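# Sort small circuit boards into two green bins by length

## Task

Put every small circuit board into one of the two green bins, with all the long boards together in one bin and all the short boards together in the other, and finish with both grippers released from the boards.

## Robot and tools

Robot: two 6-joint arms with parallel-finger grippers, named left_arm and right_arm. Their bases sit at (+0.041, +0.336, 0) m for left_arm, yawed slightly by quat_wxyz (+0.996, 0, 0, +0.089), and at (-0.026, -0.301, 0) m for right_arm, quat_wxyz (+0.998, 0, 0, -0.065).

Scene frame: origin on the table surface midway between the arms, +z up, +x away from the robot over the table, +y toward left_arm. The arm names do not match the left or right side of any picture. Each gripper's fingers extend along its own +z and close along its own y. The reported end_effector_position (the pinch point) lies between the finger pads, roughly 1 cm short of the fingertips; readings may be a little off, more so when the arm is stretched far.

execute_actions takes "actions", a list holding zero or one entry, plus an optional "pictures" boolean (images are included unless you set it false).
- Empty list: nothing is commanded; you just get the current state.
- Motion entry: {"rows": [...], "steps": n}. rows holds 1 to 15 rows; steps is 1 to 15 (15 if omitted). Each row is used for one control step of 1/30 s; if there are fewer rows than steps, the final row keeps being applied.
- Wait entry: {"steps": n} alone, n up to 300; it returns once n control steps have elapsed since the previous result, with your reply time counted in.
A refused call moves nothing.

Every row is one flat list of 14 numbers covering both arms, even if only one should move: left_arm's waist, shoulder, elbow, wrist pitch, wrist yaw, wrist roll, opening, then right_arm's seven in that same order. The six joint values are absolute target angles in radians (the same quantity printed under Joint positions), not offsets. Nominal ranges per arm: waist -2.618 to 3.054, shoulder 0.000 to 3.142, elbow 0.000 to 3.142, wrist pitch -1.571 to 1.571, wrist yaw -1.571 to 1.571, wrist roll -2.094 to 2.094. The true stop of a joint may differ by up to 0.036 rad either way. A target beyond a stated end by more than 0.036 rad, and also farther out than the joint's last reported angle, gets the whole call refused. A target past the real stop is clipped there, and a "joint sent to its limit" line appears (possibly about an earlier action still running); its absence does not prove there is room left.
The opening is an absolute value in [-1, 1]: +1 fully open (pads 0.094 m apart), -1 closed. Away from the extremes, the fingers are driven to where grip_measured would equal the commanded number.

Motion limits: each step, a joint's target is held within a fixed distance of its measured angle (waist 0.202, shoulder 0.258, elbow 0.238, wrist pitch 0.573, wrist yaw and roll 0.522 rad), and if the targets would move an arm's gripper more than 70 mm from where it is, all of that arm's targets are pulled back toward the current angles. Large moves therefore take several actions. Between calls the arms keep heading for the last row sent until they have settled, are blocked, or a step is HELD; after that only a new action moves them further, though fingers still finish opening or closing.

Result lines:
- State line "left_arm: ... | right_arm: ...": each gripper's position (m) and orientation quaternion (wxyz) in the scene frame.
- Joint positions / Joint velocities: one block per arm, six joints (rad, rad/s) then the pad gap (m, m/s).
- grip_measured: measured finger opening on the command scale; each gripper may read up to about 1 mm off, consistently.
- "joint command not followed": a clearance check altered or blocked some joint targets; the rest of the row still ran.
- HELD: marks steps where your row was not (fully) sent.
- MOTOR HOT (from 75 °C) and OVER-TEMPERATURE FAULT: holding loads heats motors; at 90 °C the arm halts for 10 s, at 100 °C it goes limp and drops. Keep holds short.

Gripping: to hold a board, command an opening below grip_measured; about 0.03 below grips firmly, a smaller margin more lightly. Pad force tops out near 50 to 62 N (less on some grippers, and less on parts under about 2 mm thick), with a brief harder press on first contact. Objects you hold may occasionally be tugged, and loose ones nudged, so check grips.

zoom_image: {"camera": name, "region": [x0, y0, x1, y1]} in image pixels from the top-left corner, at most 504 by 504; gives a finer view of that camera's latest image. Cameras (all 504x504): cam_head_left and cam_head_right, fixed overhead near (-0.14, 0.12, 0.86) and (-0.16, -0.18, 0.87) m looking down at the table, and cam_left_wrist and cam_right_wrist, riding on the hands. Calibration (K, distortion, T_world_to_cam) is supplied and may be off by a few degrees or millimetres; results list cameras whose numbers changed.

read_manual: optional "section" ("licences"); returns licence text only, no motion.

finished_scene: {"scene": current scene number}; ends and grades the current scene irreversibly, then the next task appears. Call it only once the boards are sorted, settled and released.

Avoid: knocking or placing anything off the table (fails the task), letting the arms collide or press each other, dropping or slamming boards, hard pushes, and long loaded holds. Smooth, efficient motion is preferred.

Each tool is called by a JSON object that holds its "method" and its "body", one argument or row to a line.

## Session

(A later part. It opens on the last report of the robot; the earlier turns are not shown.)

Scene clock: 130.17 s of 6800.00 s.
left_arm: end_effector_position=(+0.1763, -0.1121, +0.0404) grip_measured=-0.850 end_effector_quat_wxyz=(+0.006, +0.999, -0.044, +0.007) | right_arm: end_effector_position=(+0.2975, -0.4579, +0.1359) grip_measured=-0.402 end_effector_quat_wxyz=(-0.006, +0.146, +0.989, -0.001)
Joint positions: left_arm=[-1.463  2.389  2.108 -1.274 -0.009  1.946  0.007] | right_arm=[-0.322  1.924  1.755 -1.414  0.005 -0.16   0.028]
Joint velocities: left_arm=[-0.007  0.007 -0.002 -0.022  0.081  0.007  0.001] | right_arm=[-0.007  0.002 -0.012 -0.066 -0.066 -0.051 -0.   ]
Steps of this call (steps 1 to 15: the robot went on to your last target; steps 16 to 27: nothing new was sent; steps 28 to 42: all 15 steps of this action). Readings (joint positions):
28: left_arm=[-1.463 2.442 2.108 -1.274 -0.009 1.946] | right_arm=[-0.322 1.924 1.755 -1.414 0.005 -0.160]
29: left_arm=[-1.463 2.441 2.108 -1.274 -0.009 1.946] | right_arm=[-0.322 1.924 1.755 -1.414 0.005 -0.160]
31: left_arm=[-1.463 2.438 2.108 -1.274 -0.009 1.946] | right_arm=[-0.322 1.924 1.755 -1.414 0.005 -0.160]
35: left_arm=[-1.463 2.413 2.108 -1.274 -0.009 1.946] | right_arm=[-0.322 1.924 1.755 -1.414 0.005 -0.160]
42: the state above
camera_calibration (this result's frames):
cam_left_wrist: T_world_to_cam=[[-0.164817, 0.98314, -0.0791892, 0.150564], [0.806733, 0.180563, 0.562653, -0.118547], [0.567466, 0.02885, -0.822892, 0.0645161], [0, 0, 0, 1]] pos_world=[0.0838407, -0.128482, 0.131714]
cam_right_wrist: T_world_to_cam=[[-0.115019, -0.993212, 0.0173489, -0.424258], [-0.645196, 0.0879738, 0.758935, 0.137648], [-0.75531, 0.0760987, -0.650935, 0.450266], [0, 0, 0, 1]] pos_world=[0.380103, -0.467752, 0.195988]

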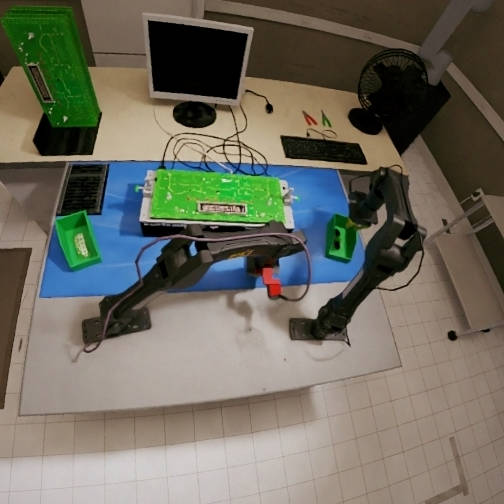

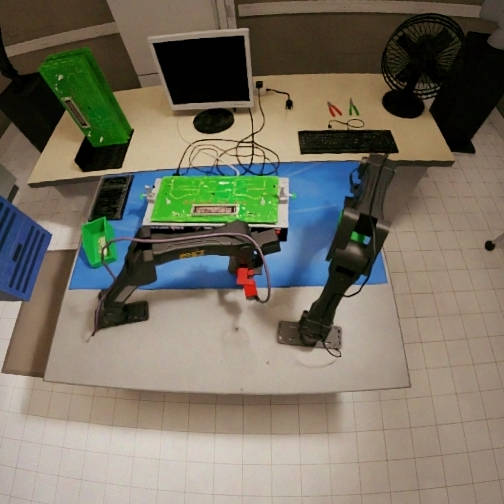

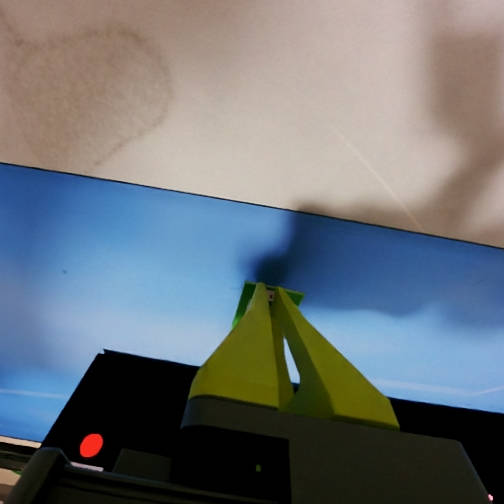

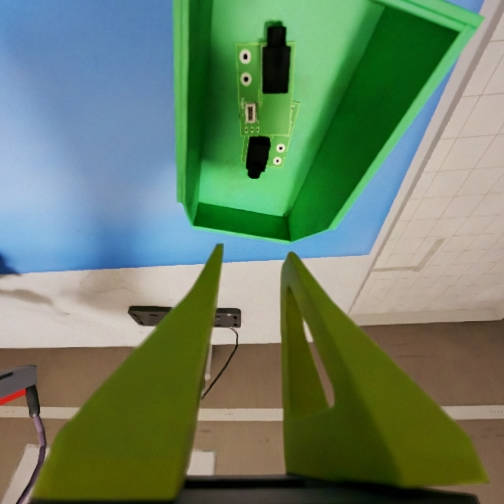

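{"method": "execute_actions", "body": {
  "actions": [
    {"rows":[[-1.46,2.34,2.08,-1.3,0,1.94,-0.885,-0.33,1.9,1.75,-1.4,0,-0.15,-0.4],[-1.46,2.30,2.06,-1.32,0,1.94,-0.885,-0.33,1.9,1.75,-1.4,0,-0.15,-0.4],[-1.46,2.25,2.03,-1.34,0,1.94,-0.885,-0.33,1.9,1.75,-1.4,0,-0.15,-0.4],[-1.46,2.2,2.0,-1.36,0,1.94,-0.885,-0.33,1.9,1.75,-1.4,0,-0.15,-0.4],[-1.46,2.14,1.95,-1.37,0,1.94,-0.885,-0.33,1.9,1.75,-1.4,0,-0.15,-0.4],[-1.46,2.08,1.89,-1.37,0,1.94,-0.885,-0.33,1.9,1.75,-1.4,0,-0.15,-0.4],[-1.46,2.02,1.83,-1.37,0,1.9,-0.885,-0.33,1.9,1.75,-1.4,0,-0.15,-0.4],[-1.46,1.96,1.77,-1.37,0,1.85,-0.885,-0.33,1.9,1.75,-1.4,0,-0.15,-0.4],[-1.46,1.90,1.71,-1.37,0,1.8,-0.885,-0.33,1.9,1.75,-1.4,0,-0.15,-0.4],[-1.46,1.84,1.65,-1.37,0,1.75,-0.885,-0.33,1.9,1.75,-1.4,0,-0.15,-0.4],[-1.44,1.78,1.59,-1.37,0,1.7,-0.885,-0.33,1.9,1.75,-1.4,0,-0.15,-0.4],[-1.41,1.72,1.53,-1.37,0,1.65,-0.885,-0.33,1.9,1.75,-1.4,0,-0.15,-0.4],[-1.37,1.66,1.47,-1.37,0,1.6,-0.885,-0.33,1.9,1.75,-1.4,0,-0.15,-0.4],[-1.32,1.60,1.41,-1.37,0,1.55,-0.885,-0.33,1.9,1.75,-1.4,0,-0.15,-0.4],[-1.26,1.55,1.36,-1.37,0,1.5,-0.885,-0.33,1.9,1.75,-1.4,0,-0.15,-0.4]]}
  ],
  "pictures": false
}}

{"method": "execute_actions", "body": {
  "actions": [
    {"rows":[[-1.2,1.52,1.34,-1.38,0,1.4,-0.885,-0.33,1.9,1.75,-1.4,0,-0.15,-0.4],[-1.14,1.52,1.34,-1.38,0,1.3,-0.885,-0.33,1.9,1.75,-1.4,0,-0.15,-0.4],[-1.08,1.52,1.34,-1.38,0,1.2,-0.885,-0.33,1.9,1.75,-1.4,0,-0.15,-0.4],[-1.02,1.52,1.34,-1.38,0,1.1,-0.885,-0.33,1.9,1.75,-1.4,0,-0.15,-0.4],[-0.96,1.52,1.34,-1.38,0,1.0,-0.885,-0.33,1.9,1.75,-1.4,0,-0.15,-0.4],[-0.9,1.52,1.34,-1.38,0,0.9,-0.885,-0.33,1.9,1.75,-1.4,0,-0.15,-0.4],[-0.84,1.52,1.34,-1.38,0,0.8,-0.885,-0.33,1.9,1.75,-1.4,0,-0.15,-0.4],[-0.78,1.52,1.34,-1.38,0,0.7,-0.885,-0.33,1.9,1.75,-1.4,0,-0.15,-0.4],[-0.72,1.52,1.34,-1.38,0,0.6,-0.885,-0.33,1.9,1.75,-1.4,0,-0.15,-0.4],[-0.66,1.52,1.34,-1.38,0,0.5,-0.885,-0.33,1.9,1.75,-1.4,0,-0.15,-0.4],[-0.6,1.52,1.34,-1.38,0,0.4,-0.885,-0.33,1.9,1.75,-1.4,0,-0.15,-0.4],[-0.54,1.52,1.34,-1.38,0,0.3,-0.885,-0.33,1.9,1.75,-1.4,0,-0.15,-0.4],[-0.48,1.52,1.34,-1.38,0,0.2,-0.885,-0.33,1.9,1.75,-1.4,0,-0.15,-0.4],[-0.42,1.52,1.34,-1.38,0,0.12,-0.885,-0.33,1.9,1.75,-1.4,0,-0.15,-0.4],[-0.36,1.52,1.34,-1.38,0,0.07,-0.885,-0.33,1.9,1.75,-1.4,0,-0.15,-0.4]]}
  ],
  "pictures": false
}}

{"method": "execute_actions", "body": {
  "actions": [
    {"rows":[[-0.3,1.52,1.34,-1.38,0,0.07,-0.885,-0.33,1.9,1.75,-1.4,0,-0.15,-0.4],[-0.24,1.52,1.34,-1.38,0,0.07,-0.885,-0.33,1.9,1.75,-1.4,0,-0.15,-0.4],[-0.18,1.52,1.34,-1.38,0,0.07,-0.885,-0.33,1.9,1.75,-1.4,0,-0.15,-0.4],[-0.12,1.52,1.34,-1.38,0,0.07,-0.885,-0.33,1.9,1.75,-1.4,0,-0.15,-0.4],[-0.06,1.52,1.34,-1.38,0,0.07,-0.885,-0.33,1.9,1.75,-1.4,0,-0.15,-0.4],[0,1.54,1.36,-1.38,0,0.07,-0.885,-0.33,1.9,1.75,-1.4,0,-0.15,-0.4],[0.06,1.57,1.39,-1.38,0,0.07,-0.885,-0.33,1.9,1.75,-1.4,0,-0.15,-0.4],[0.11,1.6,1.42,-1.38,0,0.07,-0.885,-0.33,1.9,1.75,-1.4,0,-0.15,-0.4],[0.16,1.63,1.45,-1.38,0,0.07,-0.885,-0.33,1.9,1.75,-1.4,0,-0.15,-0.4],[0.2,1.66,1.48,-1.38,0,0.07,-0.885,-0.33,1.9,1.75,-1.4,0,-0.15,-0.4],[0.23,1.69,1.51,-1.38,0,0.07,-0.885,-0.33,1.9,1.75,-1.4,0,-0.15,-0.4],[0.25,1.72,1.54,-1.38,0,0.07,-0.885,-0.33,1.9,1.75,-1.4,0,-0.15,-0.4],[0.26,1.75,1.56,-1.37,0,0.07,-0.885,-0.33,1.9,1.75,-1.4,0,-0.15,-0.4],[0.265,1.78,1.58,-1.36,0,0.07,-0.885,-0.33,1.9,1.75,-1.4,0,-0.15,-0.4],[0.265,1.8,1.59,-1.35,0,0.07,-0.885,-0.33,1.9,1.75,-1.4,0,-0.15,-0.4]]}
  ],
  "pictures": false
}}

{"method": "execute_actions", "body": {
  "actions": [
    {"steps":12}
  ]
}}

Scene clock: 137.93 s of 6800.00 s.
left_arm: end_effector_position=(+0.1554, +0.0473, +0.1586) grip_measured=-0.850 end_effector_quat_wxyz=(+0.046, +0.991, +0.126, +0.011) | right_arm: end_effector_position=(+0.2975, -0.4579, +0.1359) grip_measured=-0.402 end_effector_quat_wxyz=(-0.006, +0.146, +0.989, -0.001)
Joint positions: left_arm=[-1.376  1.634  1.488 -1.331  0.002  1.692  0.007] | right_arm=[-0.322  1.924  1.755 -1.414  0.005 -0.16   0.028]
Joint velocities: left_arm=[ 1.302 -1.624 -1.707  0.007  0.095 -1.179  0.001] | right_arm=[ 0.002 -0.017  0.002 -0.037 -0.022 -0.037  0.001]
Steps of this call (steps 1 to 15: the robot went on to your last target; steps 16 to 90: nothing new was sent; then 4.27 s passed at rest; steps 91 to 105: all 15 steps of this action). Readings (joint positions):
91: left_arm=[-1.463 2.386 2.106 -1.274 -0.009 1.946] | right_arm=[-0.322 1.924 1.755 -1.414 0.005 -0.160]
92: left_arm=[-1.463 2.377 2.096 -1.274 -0.009 1.946] | right_arm=[-0.322 1.924 1.755 -1.414 0.005 -0.160]
94: left_arm=[-1.463 2.328 2.048 -1.281 -0.009 1.946] | right_arm=[-0.322 1.924 1.755 -1.414 0.005 -0.160]
98: left_arm=[-1.463 2.108 1.873 -1.302 -0.009 1.926] | right_arm=[-0.322 1.924 1.755 -1.414 0.005 -0.160]
105: the state above

Scene clock: 138.43 s of 6800.00 s.
left_arm: end_effector_position=(+0.2978, +0.2627, +0.1525) grip_measured=-0.851 end_effector_quat_wxyz=(+0.016, +0.354, +0.935, +0.004) | right_arm: end_effector_position=(+0.2975, -0.4579, +0.1359) grip_measured=-0.402 end_effector_quat_wxyz=(-0.006, +0.146, +0.989, -0.001)
Joint positions: left_arm=[-0.465  1.524  1.357 -1.372 -0.005  0.438  0.007] | right_arm=[-0.322  1.924  1.755 -1.414  0.005 -0.16   0.028]
Joint velocities: left_arm=[ 1.707 -0.007  0.007 -0.051 -0.007 -2.41   0.   ] | right_arm=[-0.012  0.012 -0.007 -0.007 -0.007  0.007 -0.001]
Steps of this call (steps 1 to 15: all 15 steps of this action). Readings (joint positions):
1: left_arm=[-1.321 1.584 1.437 -1.339 0.002 1.641] | right_arm=[-0.322 1.924 1.755 -1.414 0.005 -0.160]
2: left_arm=[-1.257 1.549 1.400 -1.354 0.001 1.581] | right_arm=[-0.322 1.924 1.755 -1.414 0.005 -0.160]
4: left_arm=[-1.124 1.524 1.369 -1.373 -0.004 1.437] | right_arm=[-0.322 1.924 1.755 -1.414 0.005 -0.160]
8: left_arm=[-0.884 1.524 1.357 -1.372 -0.007 1.093] | right_arm=[-0.322 1.924 1.755 -1.414 0.005 -0.160]
15: the state above

Scene clock: 138.93 s of 6800.00 s.
left_arm: end_effector_position=(+0.3248, +0.4736, +0.1374) grip_measured=-0.851 end_effector_quat_wxyz=(-0.008, -0.177, +0.984, +0.001) | right_arm: end_effector_position=(+0.2975, -0.4579, +0.1359) grip_measured=-0.402 end_effector_quat_wxyz=(-0.006, +0.146, +0.989, -0.001)
Joint positions: left_arm=[ 0.265  1.749  1.538 -1.374 -0.006  0.088  0.007] | right_arm=[-0.322  1.924  1.755 -1.414  0.005 -0.16   0.028]
Joint velocities: left_arm=[ 0.271  0.75   0.549  0.154 -0.007 -0.125 -0.001] | right_arm=[-0.002 -0.002 -0.017 -0.007 -0.007  0.022 -0.   ]
Steps of this call (steps 1 to 15: all 15 steps of this action). Readings (joint positions):
1: left_arm=[-0.405 1.524 1.357 -1.372 -0.004 0.365] | right_arm=[-0.322 1.924 1.755 -1.414 0.005 -0.160]
2: left_arm=[-0.344 1.524 1.357 -1.372 -0.004 0.307] | right_arm=[-0.322 1.924 1.755 -1.414 0.005 -0.160]
4: left_arm=[-0.224 1.524 1.357 -1.372 -0.003 0.224] | right_arm=[-0.322 1.924 1.755 -1.414 0.005 -0.160]
8: left_arm=[0.013 1.543 1.367 -1.376 -0.002 0.137] | right_arm=[-0.322 1.924 1.755 -1.414 0.005 -0.160]
15: the state above

Scene clock: 139.33 s of 6800.00 s.
left_arm: end_effector_position=(+0.3331, +0.4792, +0.1251) grip_measured=-0.851 end_effector_quat_wxyz=(-0.017, -0.184, +0.983, -0.003) | right_arm: end_effector_position=(+0.2975, -0.4579, +0.1359) grip_measured=-0.402 end_effector_quat_wxyz=(-0.006, +0.146, +0.989, -0.001)
Joint positions: left_arm=[ 0.271  1.805  1.557 -1.357 -0.004  0.078  0.007] | right_arm=[-0.322  1.924  1.755 -1.414  0.005 -0.16   0.028]
Joint velocities: left_arm=[-0.007  0.002  0.002 -0.037 -0.022 -0.022  0.   ] | right_arm=[-0.012 -0.007 -0.012  0.022 -0.037  0.007 -0.   ]
Steps of this call (steps 1 to 12: the robot went on to your last target). Readings (joint positions):
1: left_arm=[0.271 1.772 1.551 -1.367 -0.006 0.085] | right_arm=[-0.322 1.924 1.755 -1.414 0.005 -0.160]
2: left_arm=[0.272 1.788 1.557 -1.360 -0.006 0.083] | right_arm=[-0.322 1.924 1.755 -1.414 0.005 -0.160]
4: left_arm=[0.271 1.804 1.557 -1.357 -0.005 0.081] | right_arm=[-0.322 1.924 1.755 -1.414 0.005 -0.160]
8: left_arm=[0.271 1.805 1.557 -1.357 -0.004 0.079] | right_arm=[-0.322 1.924 1.755 -1.414 0.005 -0.160]
12: the state above
camera_calibration (this result's frames):
cam_left_wrist: T_world_to_cam=[[0.582952, -0.809065, -0.0747067, 0.210966], [-0.634104, -0.510515, 0.580764, 0.409302], [-0.508014, -0.291186, -0.810637, 0.538234], [0, 0, 0, 1]] pos_world=[0.409988, 0.536366, 0.214365]
cam_right_wrist: T_world_to_cam=[[-0.115019, -0.993212, 0.0173489, -0.424258], [-0.645196, 0.0879738, 0.758935, 0.137648], [-0.75531, 0.0760987, -0.650935, 0.450266], [0, 0, 0, 1]] pos_world=[0.380103, -0.467752, 0.195988]

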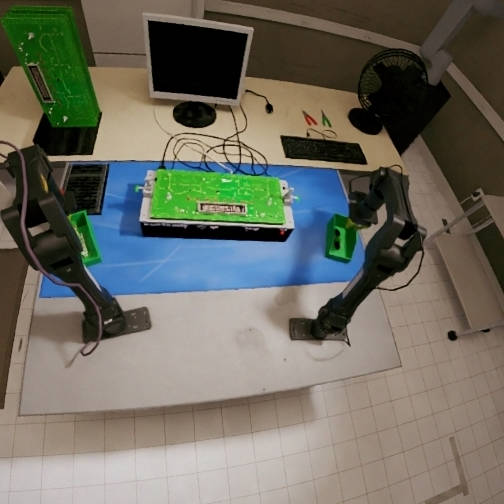

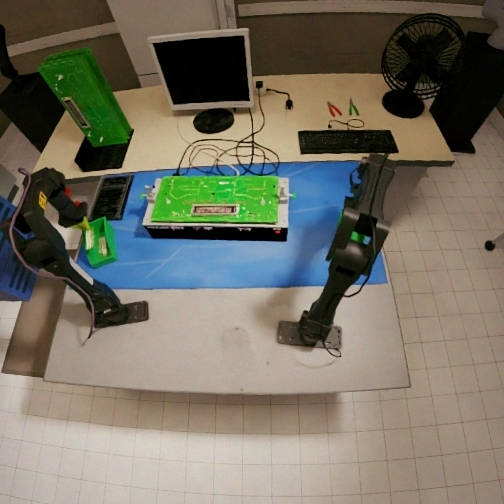

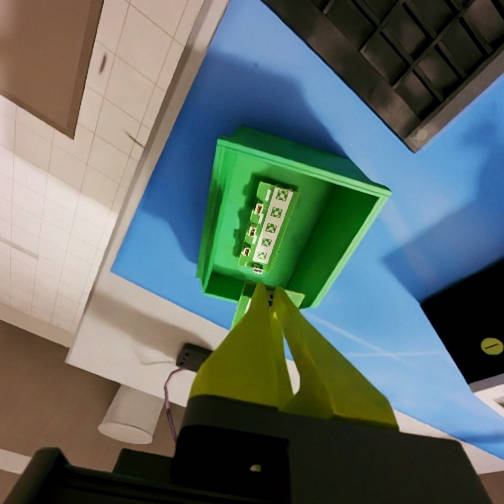

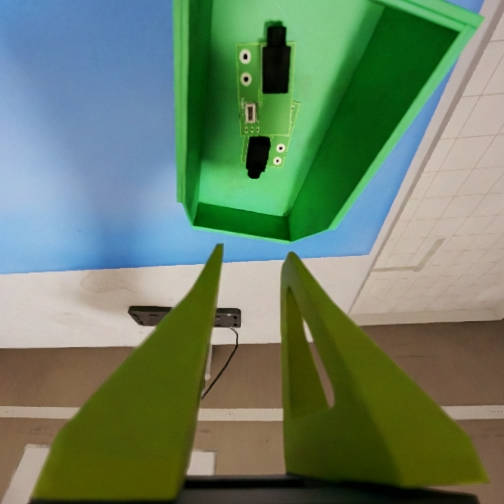

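{"method": "execute_actions", "body": {
  "actions": [
    {"rows":[[0.262,1.81,1.54,-1.3,0,0.07,-0.885,-0.33,1.9,1.75,-1.4,0,-0.15,-0.4],[0.262,1.815,1.52,-1.26,0,0.07,-0.885,-0.33,1.9,1.75,-1.4,0,-0.15,-0.4],[0.262,1.82,1.5,-1.23,0,0.07,-0.885,-0.33,1.9,1.75,-1.4,0,-0.15,-0.4],[0.262,1.825,1.48,-1.2,0,0.07,-0.885,-0.33,1.9,1.75,-1.4,0,-0.15,-0.4],[0.262,1.83,1.46,-1.18,0,0.07,-0.885,-0.33,1.9,1.75,-1.4,0,-0.15,-0.4],[0.262,1.835,1.44,-1.15,0,0.07,-0.885,-0.33,1.9,1.75,-1.4,0,-0.15,-0.4],[0.262,1.84,1.42,-1.13,0,0.07,-0.885,-0.33,1.9,1.75,-1.4,0,-0.15,-0.4],[0.262,1.85,1.4,-1.1,0,0.07,-0.885,-0.33,1.9,1.75,-1.4,0,-0.15,-0.4],[0.262,1.855,1.38,-1.08,0,0.07,-0.885,-0.33,1.9,1.75,-1.4,0,-0.15,-0.4],[0.262,1.86,1.36,-1.05,0,0.07,-0.885,-0.33,1.9,1.75,-1.4,0,-0.15,-0.4],[0.262,1.87,1.34,-1.03,0,0.07,-0.885,-0.33,1.9,1.75,-1.4,0,-0.15,-0.4],[0.262,1.88,1.32,-1.01,0,0.07,-0.885,-0.33,1.9,1.75,-1.4,0,-0.15,-0.4],[0.262,1.885,1.305,-1.0,0,0.07,-0.885,-0.33,1.9,1.75,-1.4,0,-0.15,-0.4]]}
  ],
  "pictures": false
}}

{"method": "execute_actions", "body": {
  "actions": [
    {"steps":10}
  ]
}}

Scene clock: 141.73 s of 6800.00 s.
left_arm: end_effector_position=(+0.3329, +0.4790, +0.0435) grip_measured=-0.851 end_effector_quat_wxyz=(-0.030, -0.185, +0.982, -0.006) | right_arm: end_effector_position=(+0.2975, -0.4579, +0.1359) grip_measured=-0.402 end_effector_quat_wxyz=(-0.006, +0.146, +0.989, -0.001)
Joint positions: left_arm=[ 0.271  1.881  1.324 -1.075 -0.004  0.078  0.007] | right_arm=[-0.322  1.924  1.755 -1.414  0.005 -0.16   0.028]
Joint velocities: left_arm=[ 0.007  0.217 -0.305  0.3   -0.007 -0.051 -0.   ] | right_arm=[ 0.007 -0.007  0.002  0.007  0.007 -0.11   0.   ]
Steps of this call (steps 1 to 30: the robot went on to your last target; steps 31 to 57: nothing new was sent; steps 58 to 72: all 15 steps of this action). Readings (joint positions):
58: left_arm=[0.271 1.805 1.557 -1.354 -0.004 0.078] | right_arm=[-0.322 1.924 1.755 -1.414 0.005 -0.160]
59: left_arm=[0.271 1.805 1.554 -1.344 -0.004 0.078] | right_arm=[-0.322 1.924 1.755 -1.414 0.005 -0.160]
61: left_arm=[0.271 1.805 1.534 -1.304 -0.004 0.078] | right_arm=[-0.322 1.924 1.755 -1.414 0.005 -0.160]
65: left_arm=[0.271 1.818 1.457 -1.216 -0.004 0.078] | right_arm=[-0.322 1.924 1.755 -1.414 0.005 -0.160]
72: the state above

Scene clock: 142.07 s of 6800.00 s.
left_arm: end_effector_position=(+0.3392, +0.4821, +0.0369) grip_measured=-0.851 end_effector_quat_wxyz=(-0.018, -0.185, +0.983, -0.003) | right_arm: end_effector_position=(+0.2975, -0.4579, +0.1359) grip_measured=-0.402 end_effector_quat_wxyz=(-0.006, +0.146, +0.989, -0.001)
Joint positions: left_arm=[ 0.271  1.891  1.311 -1.027 -0.004  0.078  0.007] | right_arm=[-0.322  1.924  1.755 -1.414  0.005 -0.16   0.028]
Joint velocities: left_arm=[ 0.002  0.002  0.002  0.007 -0.022  0.022  0.001] | right_arm=[-0.017 -0.007  0.007 -0.066 -0.007 -0.037 -0.   ]
Steps of this call (steps 1 to 10: the robot went on to your last target). Readings (joint positions):
1: left_arm=[0.271 1.887 1.316 -1.067 -0.004 0.078] | right_arm=[-0.322 1.924 1.755 -1.414 0.005 -0.160]
2: left_arm=[0.271 1.890 1.312 -1.061 -0.004 0.078] | right_arm=[-0.322 1.924 1.755 -1.414 0.005 -0.160]
4: left_arm=[0.271 1.891 1.311 -1.049 -0.004 0.078] | right_arm=[-0.322 1.924 1.755 -1.414 0.005 -0.160]
8: left_arm=[0.271 1.891 1.311 -1.031 -0.004 0.078] | right_arm=[-0.322 1.924 1.755 -1.414 0.005 -0.160]
10: the state above
camera_calibration (this result's frames):
cam_left_wrist: T_world_to_cam=[[0.583155, -0.808921, -0.0746766, 0.202988], [-0.632997, -0.510091, 0.582342, 0.465285], [-0.50916, -0.292326, -0.809507, 0.471574], [0, 0, 0, 1]] pos_world=[0.416257, 0.539392, 0.125946]
cam_right_wrist: T_world_to_cam=[[-0.115019, -0.993212, 0.0173489, -0.424258], [-0.645196, 0.0879738, 0.758935, 0.137648], [-0.75531, 0.0760987, -0.650935, 0.450266], [0, 0, 0, 1]] pos_world=[0.380103, -0.467752, 0.195988]

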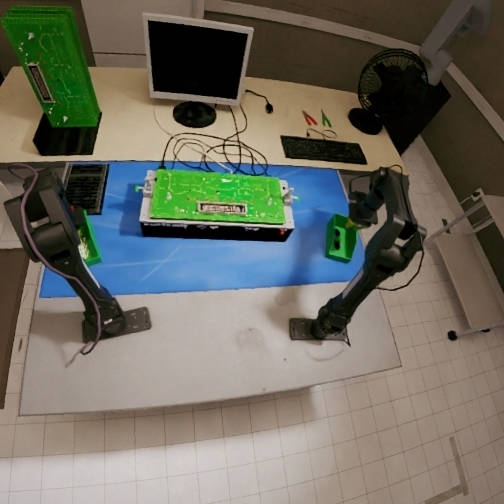

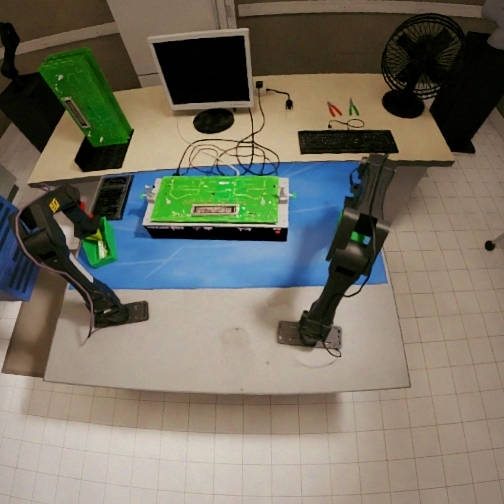

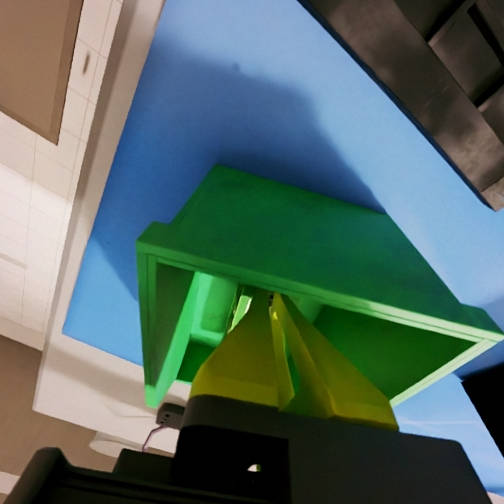

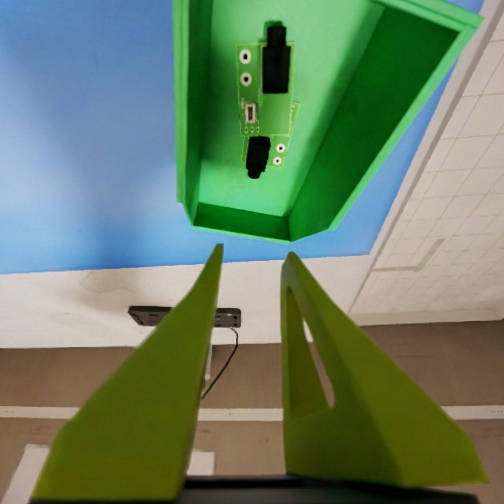

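{"method": "execute_actions", "body": {
  "actions": [
    {"rows":[[0.262,1.885,1.305,-1.02,0,0.07,-0.6,-0.33,1.9,1.75,-1.4,0,-0.15,-0.4],[0.262,1.885,1.305,-1.02,0,0.07,-0.6,-0.33,1.9,1.75,-1.4,0,-0.15,-0.4],[0.262,1.885,1.305,-1.02,0,0.07,-0.6,-0.33,1.9,1.75,-1.4,0,-0.15,-0.4],[0.262,1.885,1.305,-1.02,0,0.07,-0.6,-0.33,1.9,1.75,-1.4,0,-0.15,-0.4],[0.262,1.87,1.34,-1.1,0,0.07,-0.6,-0.33,1.9,1.75,-1.4,0,-0.15,-0.4],[0.262,1.855,1.38,-1.16,0,0.07,-0.6,-0.33,1.9,1.75,-1.4,0,-0.15,-0.4],[0.262,1.84,1.42,-1.21,0,0.07,-0.6,-0.33,1.9,1.75,-1.4,0,-0.15,-0.4],[0.262,1.825,1.46,-1.26,0,0.07,-0.6,-0.33,1.9,1.75,-1.4,0,-0.15,-0.4],[0.262,1.81,1.5,-1.31,0,0.07,-0.6,-0.33,1.9,1.75,-1.4,0,-0.15,-0.4],[0.262,1.8,1.54,-1.35,0,0.07,-0.6,-0.33,1.9,1.75,-1.4,0,-0.15,-0.4],[0.262,1.79,1.58,-1.38,0,0.07,-0.6,-0.33,1.9,1.75,-1.4,0,-0.15,-0.4]]}
  ]
}}

Scene clock: 144.50 s of 6800.00 s.
left_arm: end_effector_position=(+0.3493, +0.4868, +0.1327) grip_measured=-0.603 end_effector_quat_wxyz=(+0.026, -0.185, +0.982, +0.009) | right_arm: end_effector_position=(+0.2975, -0.4579, +0.1359) grip_measured=-0.402 end_effector_quat_wxyz=(-0.006, +0.146, +0.989, -0.001)
Joint positions: left_arm=[ 0.271  1.79   1.567 -1.294 -0.003  0.078  0.019] | right_arm=[-0.322  1.924  1.755 -1.414  0.005 -0.16   0.028]
Joint velocities: left_arm=[ 0.002 -0.369  0.252 -0.388  0.007  0.007  0.   ] | right_arm=[-0.017  0.002 -0.007  0.007  0.051  0.022  0.   ]
Steps of this call (steps 1 to 30: the robot went on to your last target; steps 31 to 58: nothing new was sent; steps 59 to 73: all 15 steps of this action). Readings (joint positions):
59: left_arm=[0.271 1.891 1.311 -1.022 -0.004 0.078] | right_arm=[-0.322 1.924 1.755 -1.414 0.005 -0.160]
60: left_arm=[0.271 1.891 1.311 -1.022 -0.004 0.078] | right_arm=[-0.322 1.924 1.755 -1.414 0.005 -0.160]
62: left_arm=[0.271 1.891 1.311 -1.022 -0.004 0.078] | right_arm=[-0.322 1.924 1.755 -1.414 0.005 -0.160]
66: left_arm=[0.271 1.888 1.355 -1.117 -0.004 0.078] | right_arm=[-0.322 1.924 1.755 -1.414 0.005 -0.160]
73: the state above
camera_calibration (this result's frames):
cam_left_wrist: T_world_to_cam=[[0.588582, -0.806333, -0.0583038, 0.202812], [-0.677537, -0.531339, 0.50855, 0.453993], [-0.441039, -0.25982, -0.859056, 0.522608], [0, 0, 0, 1]] pos_world=[0.418716, 0.540542, 0.229897]
cam_right_wrist: T_world_to_cam=[[-0.115019, -0.993212, 0.0173489, -0.424258], [-0.645196, 0.0879738, 0.758935, 0.137648], [-0.75531, 0.0760987, -0.650935, 0.450266], [0, 0, 0, 1]] pos_world=[0.380103, -0.467752, 0.195988]

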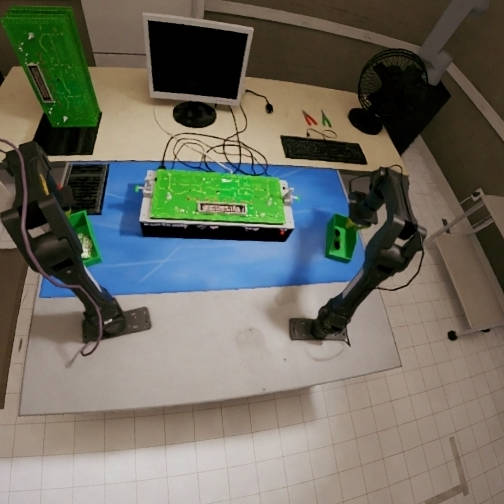

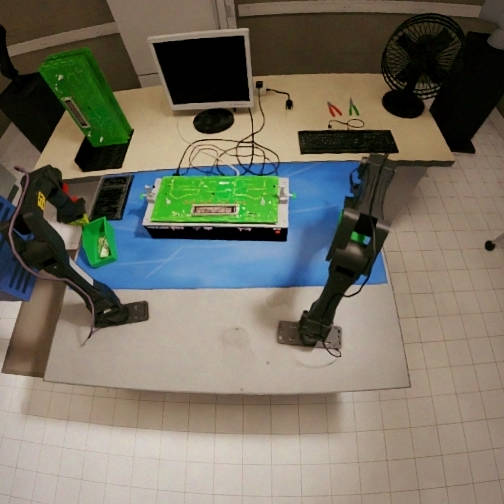

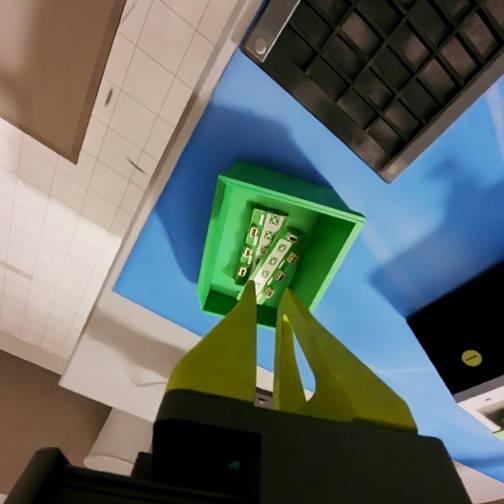

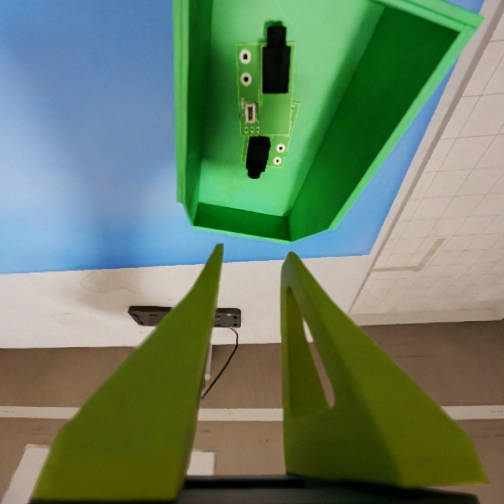

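{"method": "finished_scene", "body": {
  "scene": 1
}}

The scene is finished: the task was done.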